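## Task

Drive in and tighten the cable-lug screw located behind the Q2 label, leaving every other screw as it was. It counts as tight only when the screwdriver motor halted on its own at its torque limit (driver_stopped_at_torque=1), and the screw must not be turned or moved afterwards. A screw that was pushed in rather than turned must be fully unscrewed and driven in again. The torque limit begins at its minimum, which may stop the motor too early, so raise it as needed. Finally, hang every tool back in its original slot, unlock, and move well away from the tools; a locked-on tool counts as part of the arm.

## Robot and tools

ROBOT. A single six-joint arm (UR7e type) ends in a tool changer. Three tools hang in forks of a stand: the grippers grip50 and grip85, and a screwdriver (tool_id driver). There is one arm, so each row describes that arm only.

FRAME. Everything is in the scene frame: origin on the table top under the arm base, +z up, +y to the left when facing along +x. end_effector_position (metres) and end_effector_quat_wxyz (w first) give the centre of the changer's flat face, tool or not. The face's z axis points away from the arm. Offsets from that centre along the face's x, y, z, in mm: grip50 grip point (0, -25, 180); grip85 grip point (0, 0, 173) when closed, 13 mm closer when fully open; screwdriver hex-key tip (66, 20, 345). Grippers close along face x.

ROW. 17 numbers: x, y, z, qw, qx, qy, qz, tool/lock, grip50_position, grip50_force_limit, grip50_speed, grip85_position, grip85_force_limit, grip85_speed, driver_spindle, driver_torque_limit, driver_sleeve_vacuum. The first seven are an absolute pose for the changer face (metres, unit quaternion). The last ten each lie in [-1, 1]. Repeat the wanted quaternion in every row; the reported one may have drifted.

TOOLS (calls).
- execute_actions(actions): a list of actions; each action is a list of up to 15 rows, one row per 1/30 s step; a short action repeats its final row to fill 15 steps (0.5 s). An empty list just reports state and images. Each target must lie within 0.6 m of the face position at that action's start along every face axis; if the first action fails this, or any action is malformed, nothing runs. Each step, the commanded pose is clipped to 100 mm and 16 degrees from the measured pose, so distant targets need several actions. Motion lags commands by about 0.17 s.
- move(target, speed, stop_force, blocking): target is one 17-number row, an absolute pose plus tool numbers; straight path lasting 0.5 to 10 s. speed 0.002 to 0.5 m/s (default 0.25); rotation up to twice that in rad/s. stop_force 9 to 40 N (optional) ends the path on contact along the line to the target; use it only with very slow, non-rotating approaches, and omit it when backing off a surface. blocking=false returns after 0.5 s (not with stop_force); check with wait(0), and no other motion is accepted until it ends. The extra "move:" line reports the ending (done, contact, held, off_target, moving, fault), limits (paced = pose clipped, held = steps blocked) and distance to target.
- wait(seconds): 0 to 10, holds last command. stop(): brakes a running move.
- zoom_image(camera, region): camera cam_head_left or cam_head_right (896x504) or cam_wrist (504x504 fisheye); region [x0, y0, x1, y1] in pixels, at most 504 by 504.
- read_manual(section): licence text only. finished_scene(scene): 1 or 2; irreversible.

TOOL NUMBERS. tool/lock: positive locks, negative unlocks (about 1 s each), 0 keeps the previous command. Gripper position: +1 fully open (50 or 85 mm); pads touch near -0.65 (grip50) or -0.8 (grip85); -1 closes until blocked. force_limit: -1 about 20 N up to +1 about 185 N (grip50) or 235 N (grip85). speed: about 20 to 150 mm/s. driver_spindle: +1 is 500 rpm clockwise (drives in), -1 reverses; it keeps running between calls, so finish actions with 0. driver_torque_limit: -1 = 0.3 N m to +1 = 1.2 N m. driver_sleeve_vacuum above 0.01 holds a screw by suction. Tool commands only act when tool_id matches and the tool's readings show numbers (n/a while starting up).

RESULTS. State line: pose and velocities; "Hand target" is where the controller is heading; "pose unreachable" means the clearance check altered the command. Wrist force and torque are in face axes, saturate near 50 N, carry a few N of offset and noise. Tool lines: tool_id, locked, unlocked, plate_near, in_stand, unlock_refused, gripper object_status (0 moving, 1 stopped opening, 2 stopped closing = grip, 3 at target or pads met) and position_measured, driver_stopped_at_torque, driver_screw_detected, driver_turns (positive inward), driver_sleeve_vacuum_kpa. Fault, MOTOR HOT and OVER-TEMPERATURE lines mark stops.

TOOL HANDLING. To pick up: face centre within about 1 mm of the plate centre, within about 1 degree of tilt, face -y toward the fork's open side; when plate_near is 1 send lock +1 and wait for locked 1 and numeric readings. Then raise 10 to 30 mm (about 20), slide at least 110 mm out along face -y, then lift. The screwdriver's muffler and air fitting pass just outside the fork arm on face +x. Return by the reverse path; when in_stand is 1 hold still, lock -1, wait for unlocked 1, then back away well clear. Fork arms sit 40 to 70 mm either side of slot centre along face x, their tips 45 mm toward the opening, tops 18 mm below a hung plate face; slots are 180 mm apart.

SCREWING. Place the key tip on the head and push 2 mm more, then turn slowly (driver_spindle about 0.2 or less) to engage, and let the arm follow the screw inward at 0.7 mm per turn. The motor stops at 95 % of the torque limit; raise driver_torque_limit if it stops before seating. After driver_stopped_at_torque=1, set spindle 0 and leave that screw alone. Restarting needs 0.5 s at 0 or below. If loosening does not reduce driver_turns, raise the limit.

AVOID. Any external force of 150 N or joint torque at its load limit (wrist joints 24.3 N m, others 130 N m) halts the arm for 10 s. The arm is stiff: never aim even slightly into a firm surface at speed. Don't drop tools or screws, knock anything off the table, slam into parts, or disturb other screws.

Each tool is called after "Call:" as name(argument=value, ...) on one line, values as JSON.

## Session

Call:
execute_actions(actions=[])

Scene clock: 0.00 s.
end_effector_position=(+0.8277, -0.0902, +0.3831) locked=0 unlocked=1 plate_near=0 in_stand=0 unlock_refused=0 tool_id=none grip50_position_measured=n/a grip50_object_status=n/a grip85_position_measured=n/a grip85_object_status=n/a driver_sleeve_vacuum_kpa=n/a driver_screw_detected=n/a driver_stopped_at_torque=n/a driver_turns=n/a end_effector_quat_wxyz=(+0.037, -0.376, +0.923, +0.075) end_effector_velocity=(+0.000, -0.001, -0.001) end_effector_angular_velocity=(+0.000, +0.001, -0.000)
Joint positions: [-0.204 -1.042  0.982 -1.716 -1.386  2.051]
Joint velocities: [-0.002  0.002 -0.    -0.     0.    -0.001]
Joint torques (N m, as the arm reports them, + toward a larger angle): no reading
Motor temperatures (°C, as the motors report them): [24 24 24 28 28 27]
Wrist force (N, on the end effector, along its own x y z axes, offset not removed): no reading
Wrist torque (N m, same axes, about the end effector's origin, offset not removed): no reading
Hand target: +0.828, -0.090, +0.383; +0.037, -0.376, +0.923, +0.075
camera_calibration (this result's frames):
cam_wrist: T_world_to_cam=[[-0.752197, -0.653204, -0.0867393, 0.599398], [-0.627727, 0.6703, 0.395799, 0.484264], [-0.200396, 0.352168, -0.914232, 0.59839], [0, 0, 0, 1]] pos_world=[0.874766, -0.143806, 0.407387]

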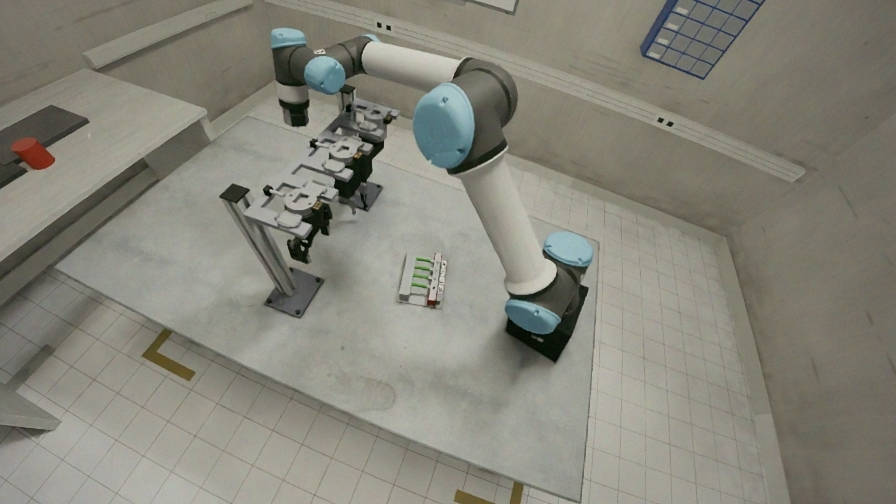

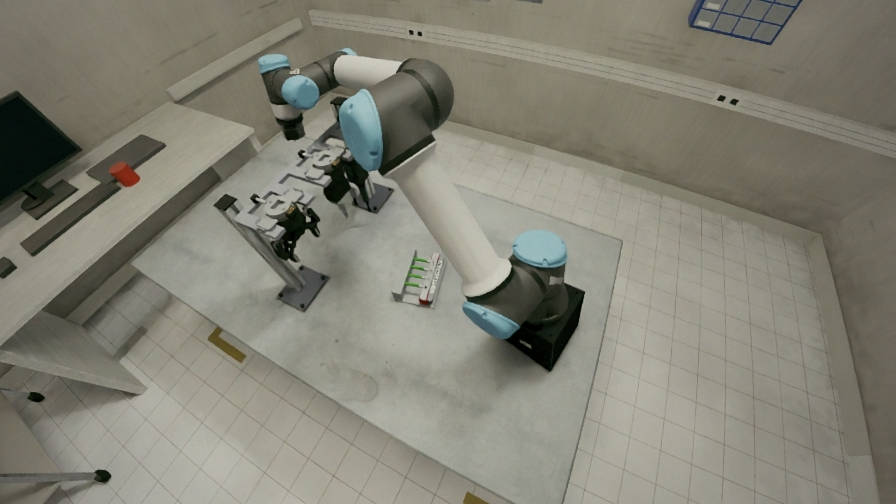

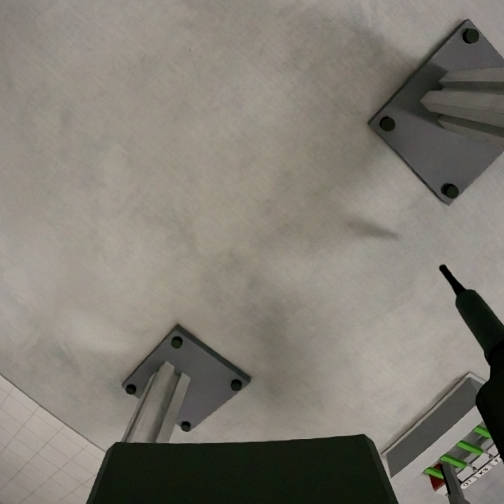

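Call:
move(target=[0.82,-0.10,0.53,0.037,-0.376,0.923,0.075,0,0,0,0,0,0,0,0,-1,0])

Call:
move(target=[0.64,-0.18,0.56,0,0.7071,0.7071,0,0,0,0,0,0,0,0,0,-1,0], speed=0.4)

Call:
move(target=[0.637,-0.174,0.45,0,0.712,0.7022,0,0,0,0,0,0,0,0,0,-1,0])

Scene clock: 5.17 s.
end_effector_position=(+0.8203, -0.1000, +0.5299) locked=0 unlocked=1 plate_near=0 in_stand=0 unlock_refused=0 tool_id=none grip50_position_measured=n/a grip50_object_status=n/a grip85_position_measured=n/a grip85_object_status=n/a driver_sleeve_vacuum_kpa=n/a driver_screw_detected=n/a driver_stopped_at_torque=n/a driver_turns=n/a end_effector_quat_wxyz=(+0.037, -0.376, +0.923, +0.075) end_effector_velocity=(+0.001, +0.000, +0.001) end_effector_angular_velocity=(-0.001, +0.003, +0.001)
Joint positions: [-0.227 -1.068  0.65  -1.355 -1.381  2.03 ]
Joint velocities: [ 0.001  0.005 -0.012  0.01  -0.002 -0.   ]
Joint torques (N m, as the arm reports them, + toward a larger angle): [ -5.92 -49.96 -44.47  -1.24  -1.79  -1.28]
Motor temperatures (°C, as the motors report them): [24 24 24 28 28 27]
Wrist force (N, on the end effector, along its own x y z axes, offset not removed): [1.5 1.1 0.7]
Wrist torque (N m, same axes, about the end effector's origin, offset not removed): [0.05 -0.12 -0.22]
Hand target: +0.820, -0.100, +0.530; +0.037, -0.376, +0.923, +0.075
Off the commanded pose: 0.000 m, 0 deg.
move: done
camera_calibration (this result's frames):
cam_wrist: T_world_to_cam=[[-0.752963, -0.652263, -0.0871773, 0.601055], [-0.627193, 0.671218, 0.395089, 0.428174], [-0.199187, 0.352164, -0.914497, 0.733658], [0, 0, 0, 1]] pos_world=[0.867255, -0.15372, 0.554159]

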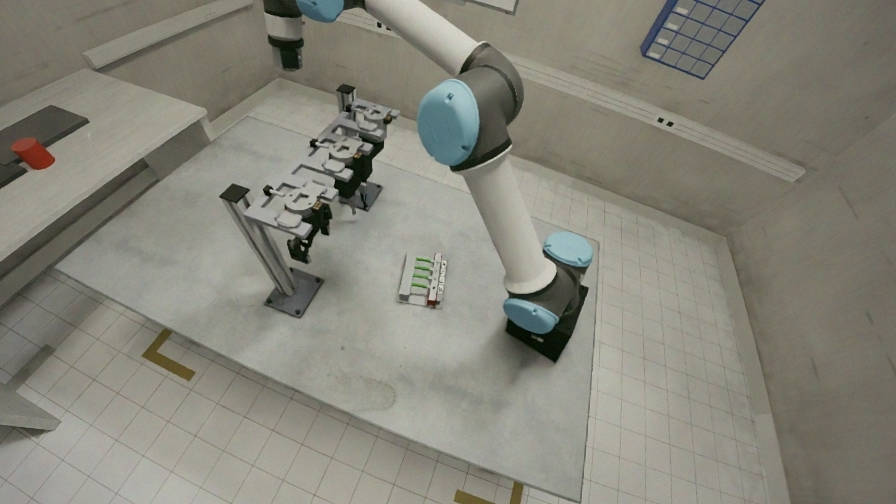

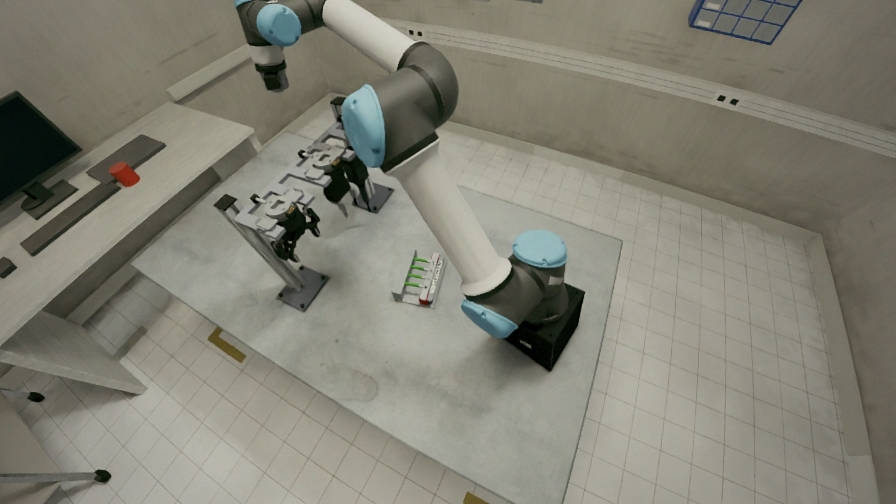

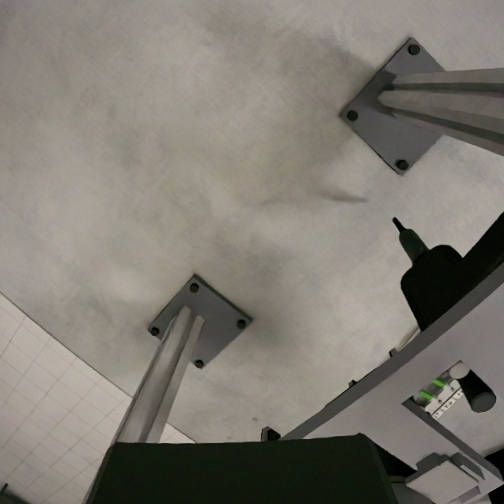

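Scene clock: 8.67 s.
end_effector_position=(+0.6399, -0.1799, +0.5602) locked=0 unlocked=1 plate_near=0 in_stand=0 unlock_refused=0 tool_id=none grip50_position_measured=n/a grip50_object_status=n/a grip85_position_measured=n/a grip85_object_status=n/a driver_sleeve_vacuum_kpa=n/a driver_screw_detected=n/a driver_stopped_at_torque=n/a driver_turns=n/a end_effector_quat_wxyz=(-0.000, +0.707, +0.707, +0.000) end_effector_velocity=(-0.001, +0.001, +0.001) end_effector_angular_velocity=(-0.001, -0.001, -0.009)
Joint positions: [-0.446 -1.541  1.296 -1.559 -1.491  4.166]
Joint velocities: [ 0.001 -0.003  0.001  0.001 -0.001  0.009]
Joint torques (N m, as the arm reports them, + toward a larger angle): [ -6.69 -51.41 -15.35  -1.42  -2.17   1.38]
Motor temperatures (°C, as the motors report them): [24 24 24 28 28 27]
Wrist force (N, on the end effector, along its own x y z axes, offset not removed): [-0.6 1.5 1.4]
Wrist torque (N m, same axes, about the end effector's origin, offset not removed): [0.12 -0.01 0.04]
Hand target: +0.640, -0.180, +0.560; -0.000, +0.707, +0.707, +0.000
Off the commanded pose: 0.000 m, 0 deg.
move: done
camera_calibration (this result's frames):
cam_wrist: T_world_to_cam=[[0.0557868, 0.997918, 0.0323786, 0.128157], [0.956237, -0.0627296, 0.285791, -0.727454], [0.287227, 0.0150182, -0.957745, 0.405941], [0, 0, 0, 1]] pos_world=[0.571872, -0.17962, 0.592539]

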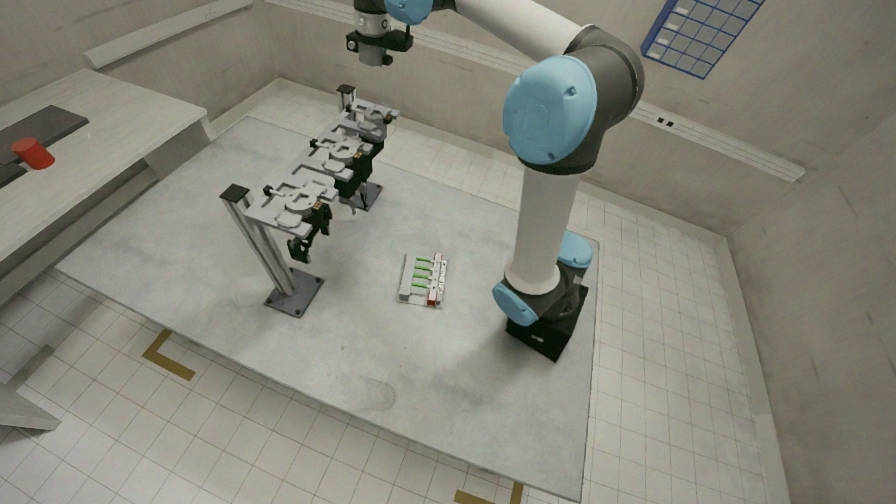

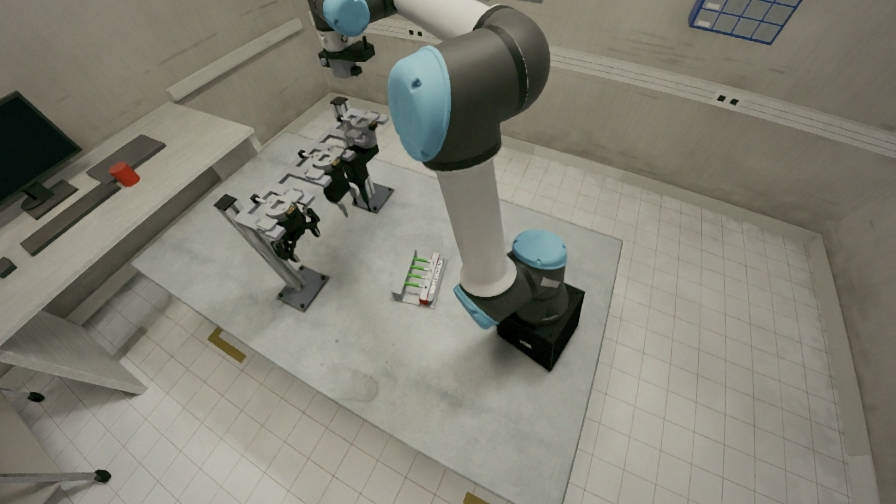

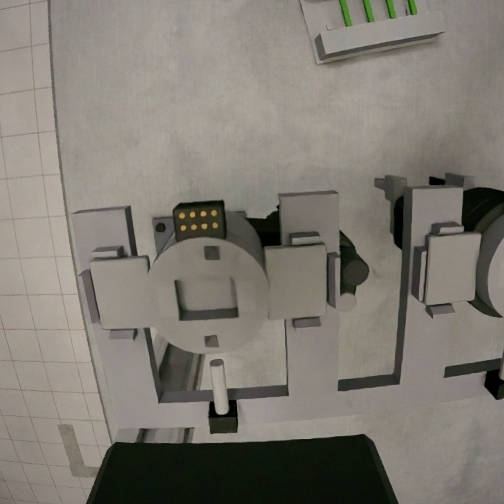

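Scene clock: 9.67 s.
end_effector_position=(+0.6367, -0.1739, +0.4502) locked=0 unlocked=1 plate_near=0 in_stand=0 unlock_refused=0 tool_id=none grip50_position_measured=n/a grip50_object_status=n/a grip85_position_measured=n/a grip85_object_status=n/a driver_sleeve_vacuum_kpa=n/a driver_screw_detected=n/a driver_stopped_at_torque=n/a driver_turns=n/a end_effector_quat_wxyz=(-0.000, +0.712, +0.702, -0.000) end_effector_velocity=(+0.000, -0.001, -0.003) end_effector_angular_velocity=(-0.000, -0.000, -0.002)
Joint positions: [-0.421 -1.514  1.545 -1.837 -1.497  4.204]
Joint velocities: [-0.     0.003  0.004 -0.007 -0.     0.002]
Joint torques (N m, as the arm reports them, + toward a larger angle): [ 10.06 -31.02 -14.49  -4.82  -1.99   1.24]
Motor temperatures (°C, as the motors report them): [24 24 24 28 28 27]
Wrist force (N, on the end effector, along its own x y z axes, offset not removed): [-3.2 2.0 -0.8]
Wrist torque (N m, same axes, about the end effector's origin, offset not removed): [0.10 0.00 0.20]
Hand target: +0.637, -0.174, +0.450; +0.000, +0.712, +0.702, -0.000
Off the commanded pose: 0.000 m, 0 deg.
move: done
camera_calibration (this result's frames):
cam_wrist: T_world_to_cam=[[0.0702192, 0.997026, 0.0317564, 0.11678], [0.955362, -0.076375, 0.285394, -0.694233], [0.28697, 0.0102988, -0.957884, 0.300803], [0, 0, 0, 1]] pos_world=[0.568722, -0.172553, 0.482556]

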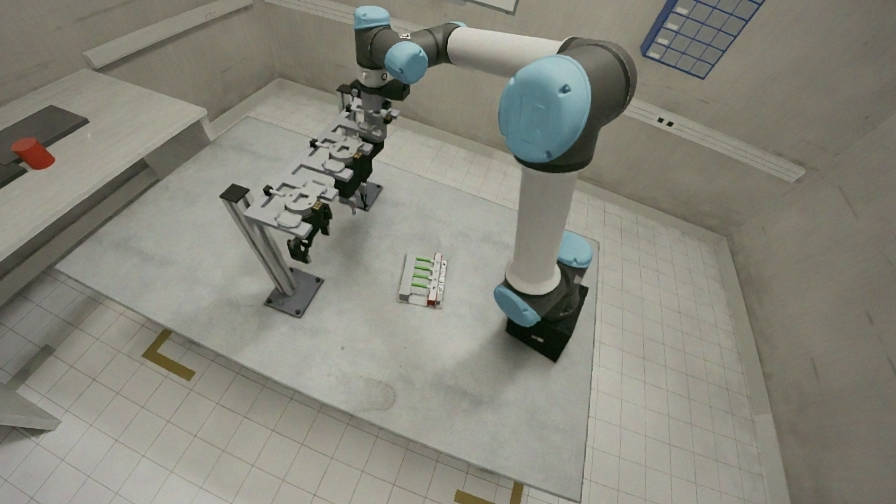

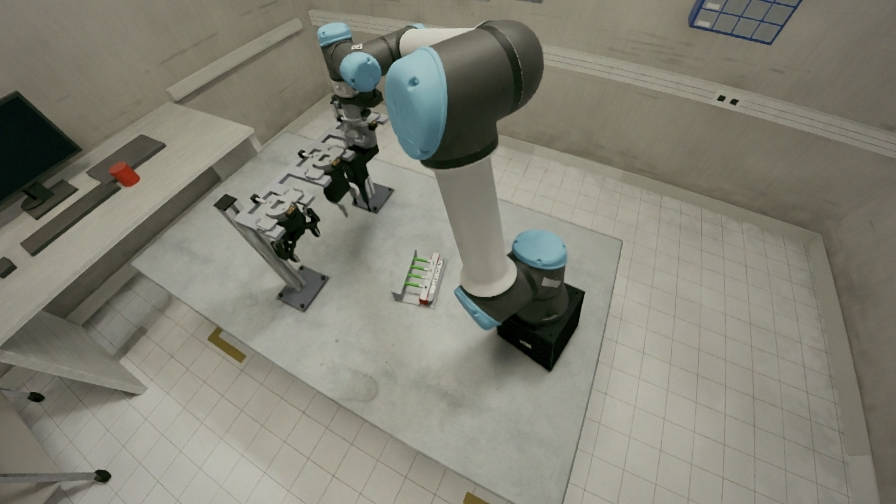

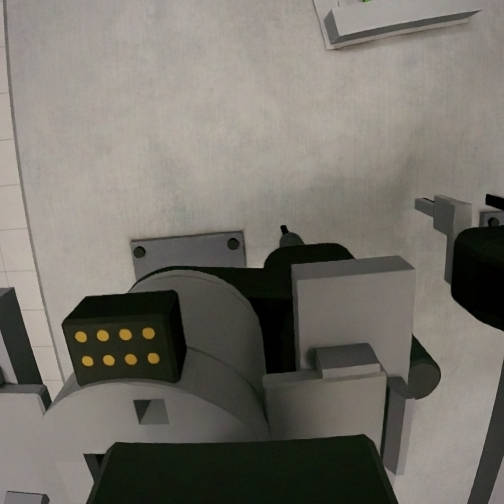

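Call:
move(target=[0.642,-0.194,0.44,0,0.7278,0.6858,0,0,0,0,0,0,0,0,0,-1,0], speed=0.1)

Scene clock: 16.93 s.
end_effector_position=(+0.6419, -0.1938, +0.4401) locked=0 unlocked=1 plate_near=0 in_stand=0 unlock_refused=0 tool_id=none grip50_position_measured=n/a grip50_object_status=n/a grip85_position_measured=n/a grip85_object_status=n/a driver_sleeve_vacuum_kpa=n/a driver_screw_detected=n/a driver_stopped_at_torque=n/a driver_turns=n/a end_effector_quat_wxyz=(-0.000, +0.728, +0.686, +0.000) end_effector_velocity=(+0.001, -0.001, -0.000) end_effector_angular_velocity=(-0.000, -0.001, -0.003)
Joint positions: [-0.448 -1.482  1.529 -1.852 -1.491  4.223]
Joint velocities: [-0.001  0.002 -0.002 -0.001  0.001  0.002]
Joint torques (N m, as the arm reports them, + toward a larger angle): [ -7.34 -33.18 -43.13  -4.67   2.27   1.3 ]
Motor temperatures (°C, as the motors report them): [24 24 24 28 28 27]
Wrist force (N, on the end effector, along its own x y z axes, offset not removed): [-0.5 0.9 0.2]
Wrist torque (N m, same axes, about the end effector's origin, offset not removed): [0.04 -0.01 -0.13]
Hand target: +0.642, -0.194, +0.440; -0.000, +0.728, +0.686, +0.000
Off the commanded pose: 0.000 m, 0 deg.
move: done
camera_calibration (this result's frames):
cam_wrist: T_world_to_cam=[[0.115219, 0.99283, 0.03184, 0.106909], [0.950892, -0.119509, 0.285522, -0.703337], [0.28728, -0.00262111, -0.957843, 0.287076], [0, 0, 0, 1]] pos_world=[0.574008, -0.189444, 0.472388]

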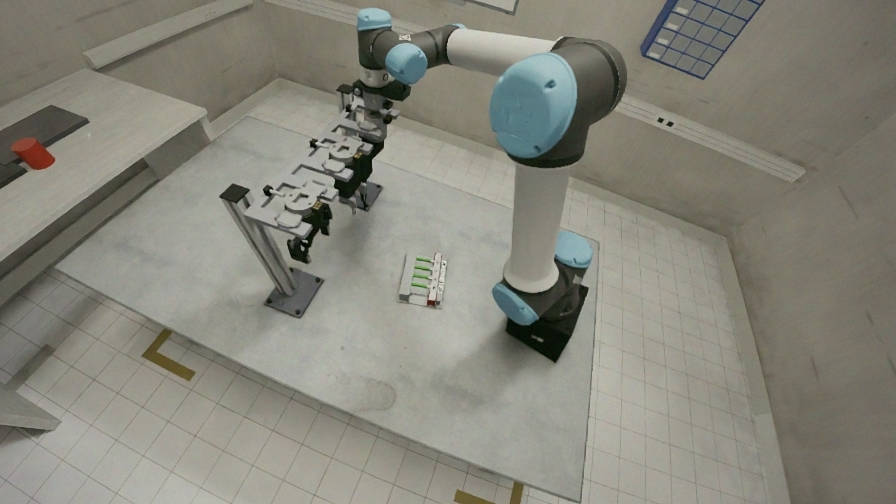

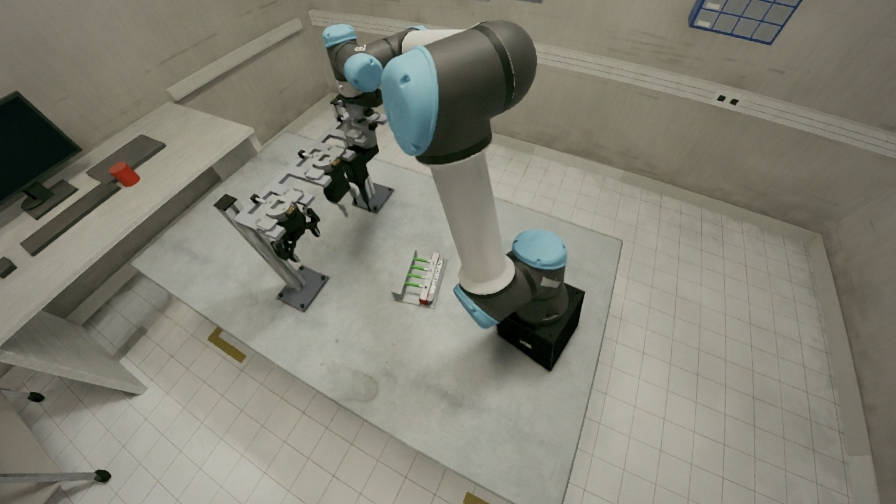

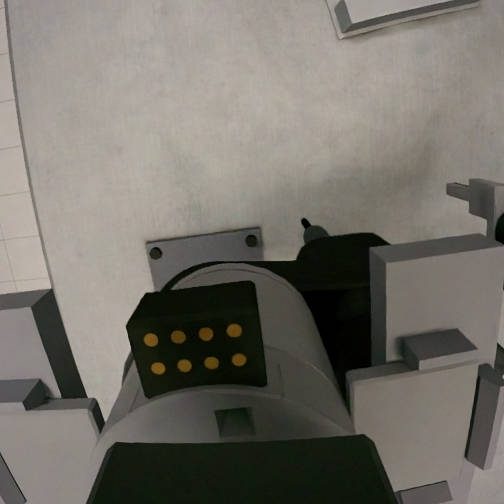

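Call:
move(target=[0.6457,-0.2008,0.44,0,0.6997,0.7144,0,0,0,0,0,0,0,0,0,-1,0], speed=0.1)

Call:
zoom_image(camera="cam_wrist", region=[100, 200, 400, 460])

Scene clock: 26.13 s.
end_effector_position=(+0.6456, -0.2007, +0.4400) locked=0 unlocked=1 plate_near=0 in_stand=0 unlock_refused=0 tool_id=none grip50_position_measured=n/a grip50_object_status=n/a grip85_position_measured=n/a grip85_object_status=n/a driver_sleeve_vacuum_kpa=n/a driver_screw_detected=n/a driver_stopped_at_torque=n/a driver_turns=n/a end_effector_quat_wxyz=(+0.000, +0.700, +0.714, +0.000) end_effector_velocity=(+0.001, -0.001, -0.000) end_effector_angular_velocity=(+0.000, -0.000, +0.012)
Joint positions: [-0.455 -1.469  1.511 -1.847 -1.489  4.137]
Joint velocities: [-0.     0.002 -0.003  0.     0.    -0.012]
Joint torques (N m, as the arm reports them, + toward a larger angle): [ -7.04 -33.94 -43.24  -1.52   2.32  -1.4 ]
Motor temperatures (°C, as the motors report them): [24 24 24 28 28 27]
Wrist force (N, on the end effector, along its own x y z axes, offset not removed): [0.3 0.3 0.7]
Wrist torque (N m, same axes, about the end effector's origin, offset not removed): [-0.02 0.04 -0.01]
Hand target: +0.646, -0.201, +0.440; -0.000, +0.700, +0.714, +0.000
Off the commanded pose: 0.000 m, 0 deg.
move: done
camera_calibration (this result's frames):
cam_wrist: T_world_to_cam=[[0.0367683, 0.998819, 0.031766, 0.165206], [0.95735, -0.0443221, 0.285513, -0.696764], [0.286583, 0.0199134, -0.957848, 0.29088], [0, 0, 0, 1]] pos_world=[0.577611, -0.201686, 0.472306]

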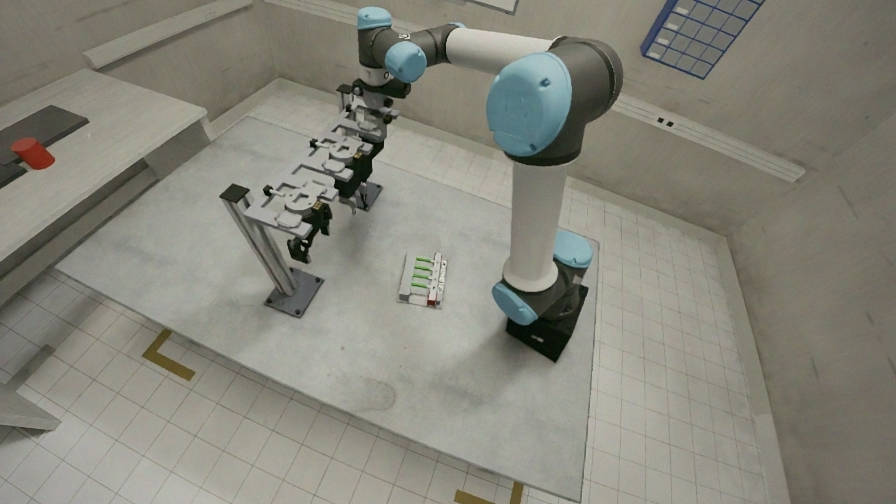

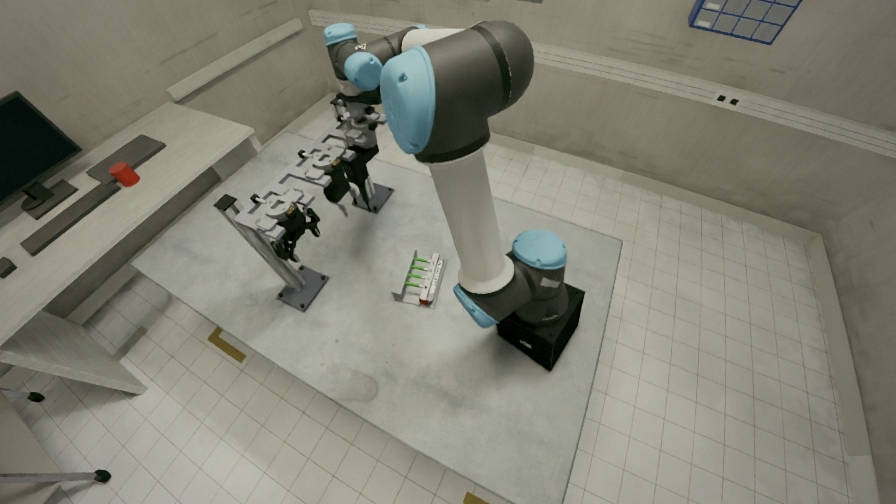

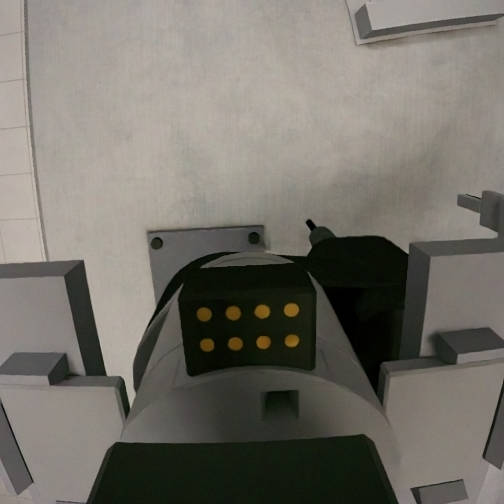

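Region (100, 200, 400, 460) of cam_wrist's 504x504 image, scaled by 1.680, with more detail than that image has; it fills the top 437 rows of this view, and the rest is white.

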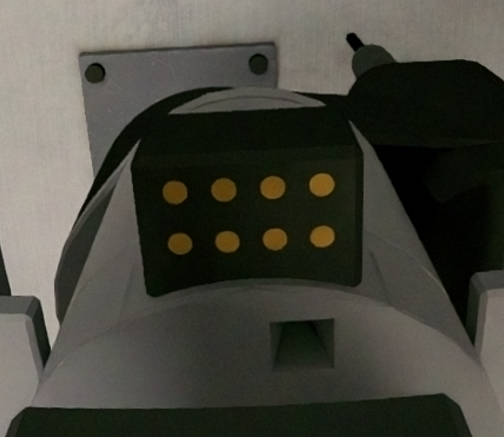

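Call:
move(target=[0.646,-0.1998,0.425,0,0.6978,0.7163,0,0,0,0,0,0,0,0,0,-1,0], speed=0.05)

Scene clock: 31.17 s.
end_effector_position=(+0.6460, -0.1998, +0.4251) locked=0 unlocked=1 plate_near=0 in_stand=0 unlock_refused=0 tool_id=none grip50_position_measured=n/a grip50_object_status=n/a grip85_position_measured=n/a grip85_object_status=n/a driver_sleeve_vacuum_kpa=n/a driver_screw_detected=n/a driver_stopped_at_torque=n/a driver_turns=n/a end_effector_quat_wxyz=(-0.000, +0.698, +0.716, -0.000) end_effector_velocity=(-0.000, -0.000, -0.001) end_effector_angular_velocity=(-0.001, -0.000, -0.000)
Joint positions: [-0.451 -1.458  1.536 -1.882 -1.49   4.135]
Joint velocities: [-0.001  0.001  0.003 -0.004 -0.    -0.   ]
Joint torques (N m, as the arm reports them, + toward a larger angle): [  9.74 -33.05 -14.16  -4.85  -2.19  -1.39]
Motor temperatures (°C, as the motors report them): [24 24 24 28 28 27]
Wrist force (N, on the end effector, along its own x y z axes, offset not removed): [-0.9 -2.3 -3.1]
Wrist torque (N m, same axes, about the end effector's origin, offset not removed): [-0.12 0.08 -0.05]
Hand target: +0.646, -0.200, +0.425; +0.000, +0.698, +0.716, -0.000
Off the commanded pose: 0.000 m, 0 deg.
move: done
camera_calibration (this result's frames):
cam_wrist: T_world_to_cam=[[0.0303625, 0.999034, 0.0317716, 0.168922], [0.957624, -0.0381828, 0.285479, -0.691726], [0.286416, 0.0217574, -0.957858, 0.277032], [0, 0, 0, 1]] pos_world=[0.577938, -0.201199, 0.457463]

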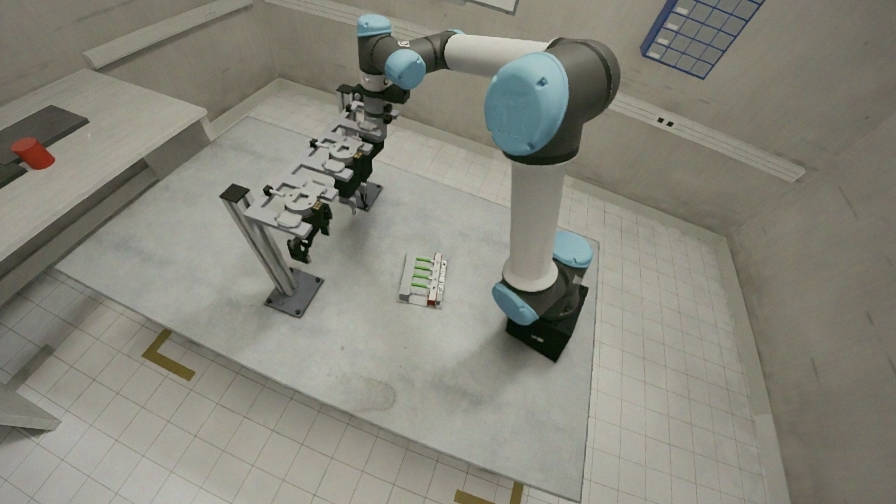

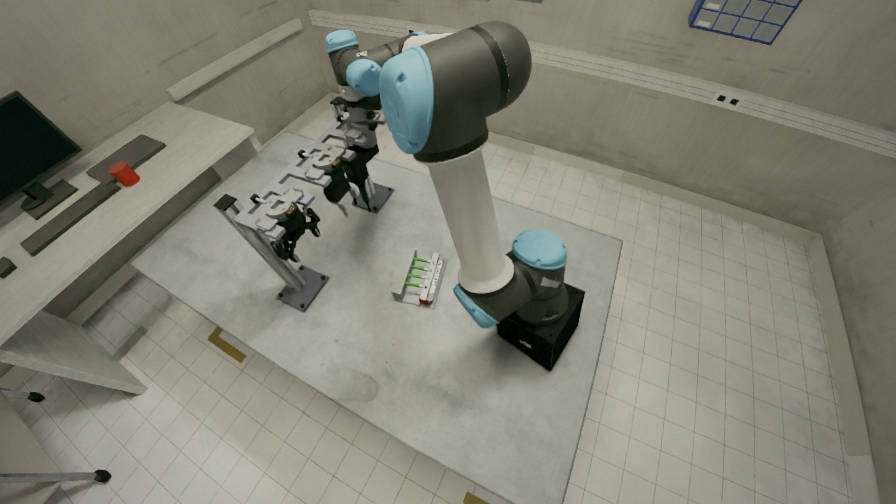

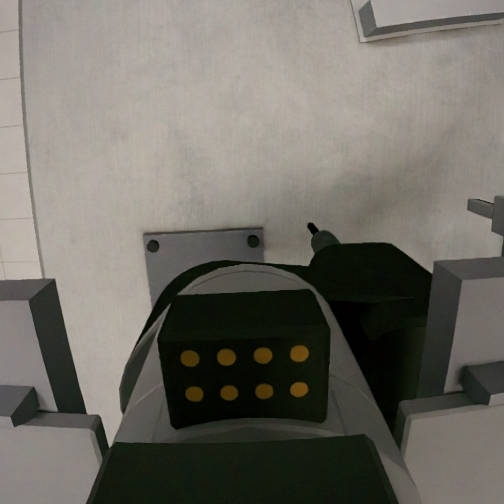

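Call:
move(target=[0.646,-0.1994,0.418,0,0.6978,0.7163,0,0,0,0,0,0,0,0,0,-1,0], speed=0.02)

Call:
move(target=[0.646,-0.1994,0.406,0,0.6978,0.7163,0,0,0,0,0,0,0,0,0,-1,0], speed=0.004, stop_force=12)

Scene clock: 36.37 s.
end_effector_position=(+0.6460, -0.1994, +0.4182) locked=0 unlocked=1 plate_near=0 in_stand=0 unlock_refused=0 tool_id=none grip50_position_measured=n/a grip50_object_status=n/a grip85_position_measured=n/a grip85_object_status=n/a driver_sleeve_vacuum_kpa=n/a driver_screw_detected=n/a driver_stopped_at_torque=n/a driver_turns=n/a end_effector_quat_wxyz=(-0.000, +0.698, +0.716, -0.000) end_effector_velocity=(+0.000, -0.001, -0.004) end_effector_angular_velocity=(+0.001, +0.002, -0.001)
Joint positions: [-0.449 -1.453  1.547 -1.899 -1.49   4.136]
Joint velocities: [-0.     0.004  0.004 -0.006 -0.     0.   ]
Joint torques (N m, as the arm reports them, + toward a larger angle): [  9.78 -33.05 -13.72  -4.76  -2.11   1.14]
Motor temperatures (°C, as the motors report them): [24 24 24 28 28 27]
Wrist force (N, on the end effector, along its own x y z axes, offset not removed): [-4.1 -0.7 -2.9]
Wrist torque (N m, same axes, about the end effector's origin, offset not removed): [0.13 0.25 0.07]
Hand target: +0.646, -0.199, +0.418; -0.000, +0.698, +0.716, -0.000
Off the commanded pose: 0.000 m, 0 deg.
move: done
camera_calibration (this result's frames):
cam_wrist: T_world_to_cam=[[0.03031, 0.999035, 0.0317813, 0.168783], [0.957628, -0.0381352, 0.285473, -0.689736], [0.28641, 0.021782, -0.95786, 0.270376], [0, 0, 0, 1]] pos_world=[0.577956, -0.200812, 0.45052]

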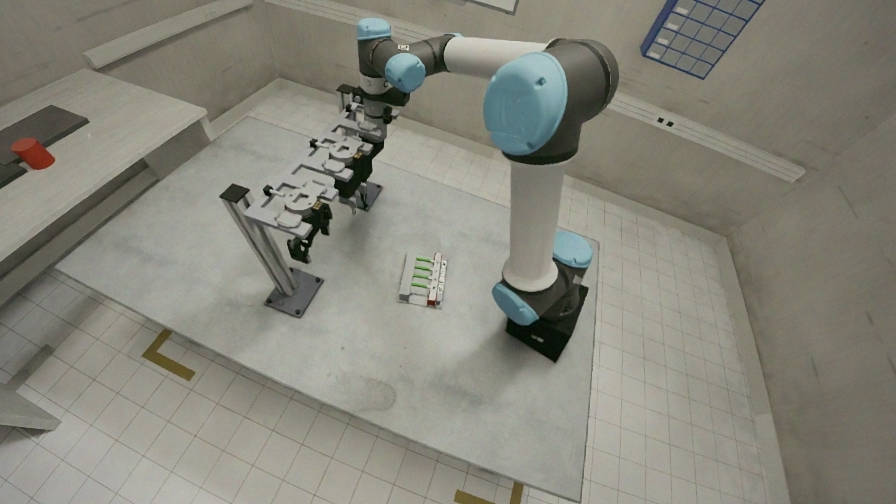

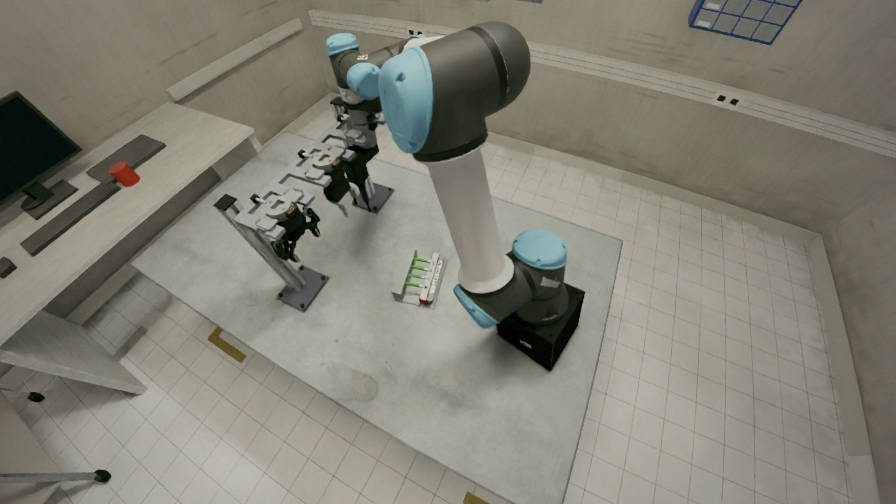

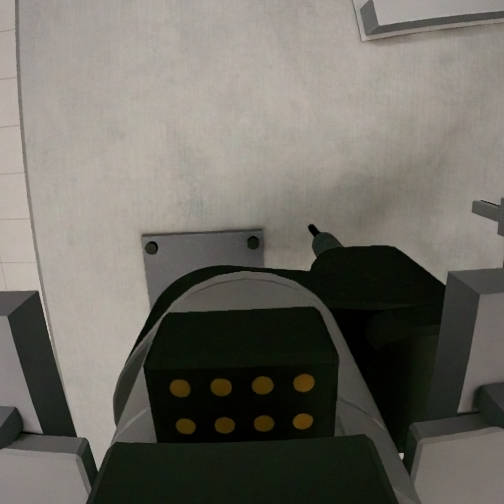

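Scene clock: 39.00 s.
end_effector_position=(+0.6460, -0.1994, +0.4091) locked=0 unlocked=1 plate_near=1 in_stand=1 unlock_refused=0 tool_id=none grip50_position_measured=n/a grip50_object_status=n/a grip85_position_measured=n/a grip85_object_status=n/a driver_sleeve_vacuum_kpa=n/a driver_screw_detected=n/a driver_stopped_at_torque=n/a driver_turns=n/a end_effector_quat_wxyz=(+0.000, +0.698, +0.716, -0.000) end_effector_velocity=(-0.000, +0.001, -0.001) end_effector_angular_velocity=(+0.002, +0.004, +0.001)
Joint positions: [-0.448 -1.446  1.562 -1.921 -1.491  4.138]
Joint velocities: [ 0.001  0.001 -0.     0.003 -0.     0.   ]
Joint torques (N m, as the arm reports them, + toward a larger angle): [  6.07 -29.94 -27.7    1.25  -1.81   0.71]
Motor temperatures (°C, as the motors report them): [24 24 24 28 28 27]
Wrist force (N, on the end effector, along its own x y z axes, offset not removed): [-3.4 2.5 -25.8]
Wrist torque (N m, same axes, about the end effector's origin, offset not removed): [0.92 0.45 -0.20]
Hand target: +0.646, -0.199, +0.409; +0.000, +0.698, +0.716, -0.000
Off the commanded pose: 0.003 m, 0 deg.
move: contact
camera_calibration (this result's frames):
cam_wrist: T_world_to_cam=[[0.0303204, 0.999037, 0.0316987, 0.169071], [0.957604, -0.0381233, 0.285554, -0.687131], [0.286487, 0.0216967, -0.957838, 0.2616], [0, 0, 0, 1]] pos_world=[0.577928, -0.200779, 0.441424]

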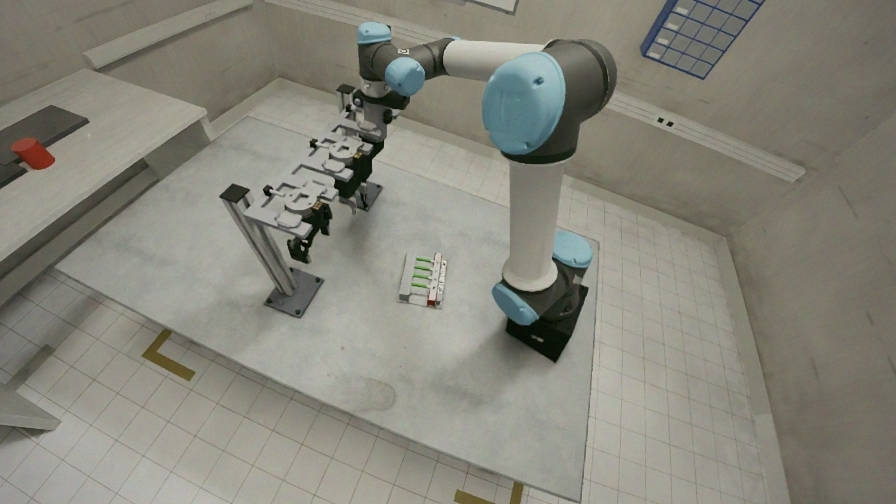

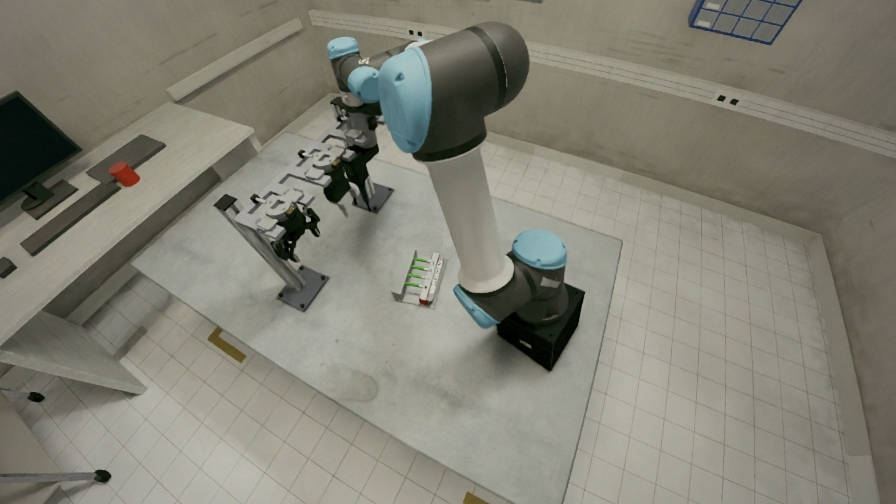

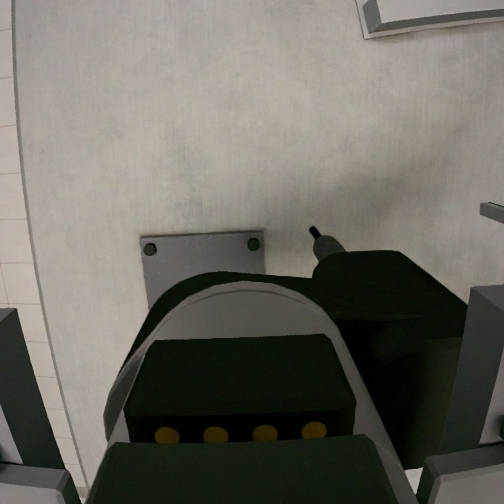

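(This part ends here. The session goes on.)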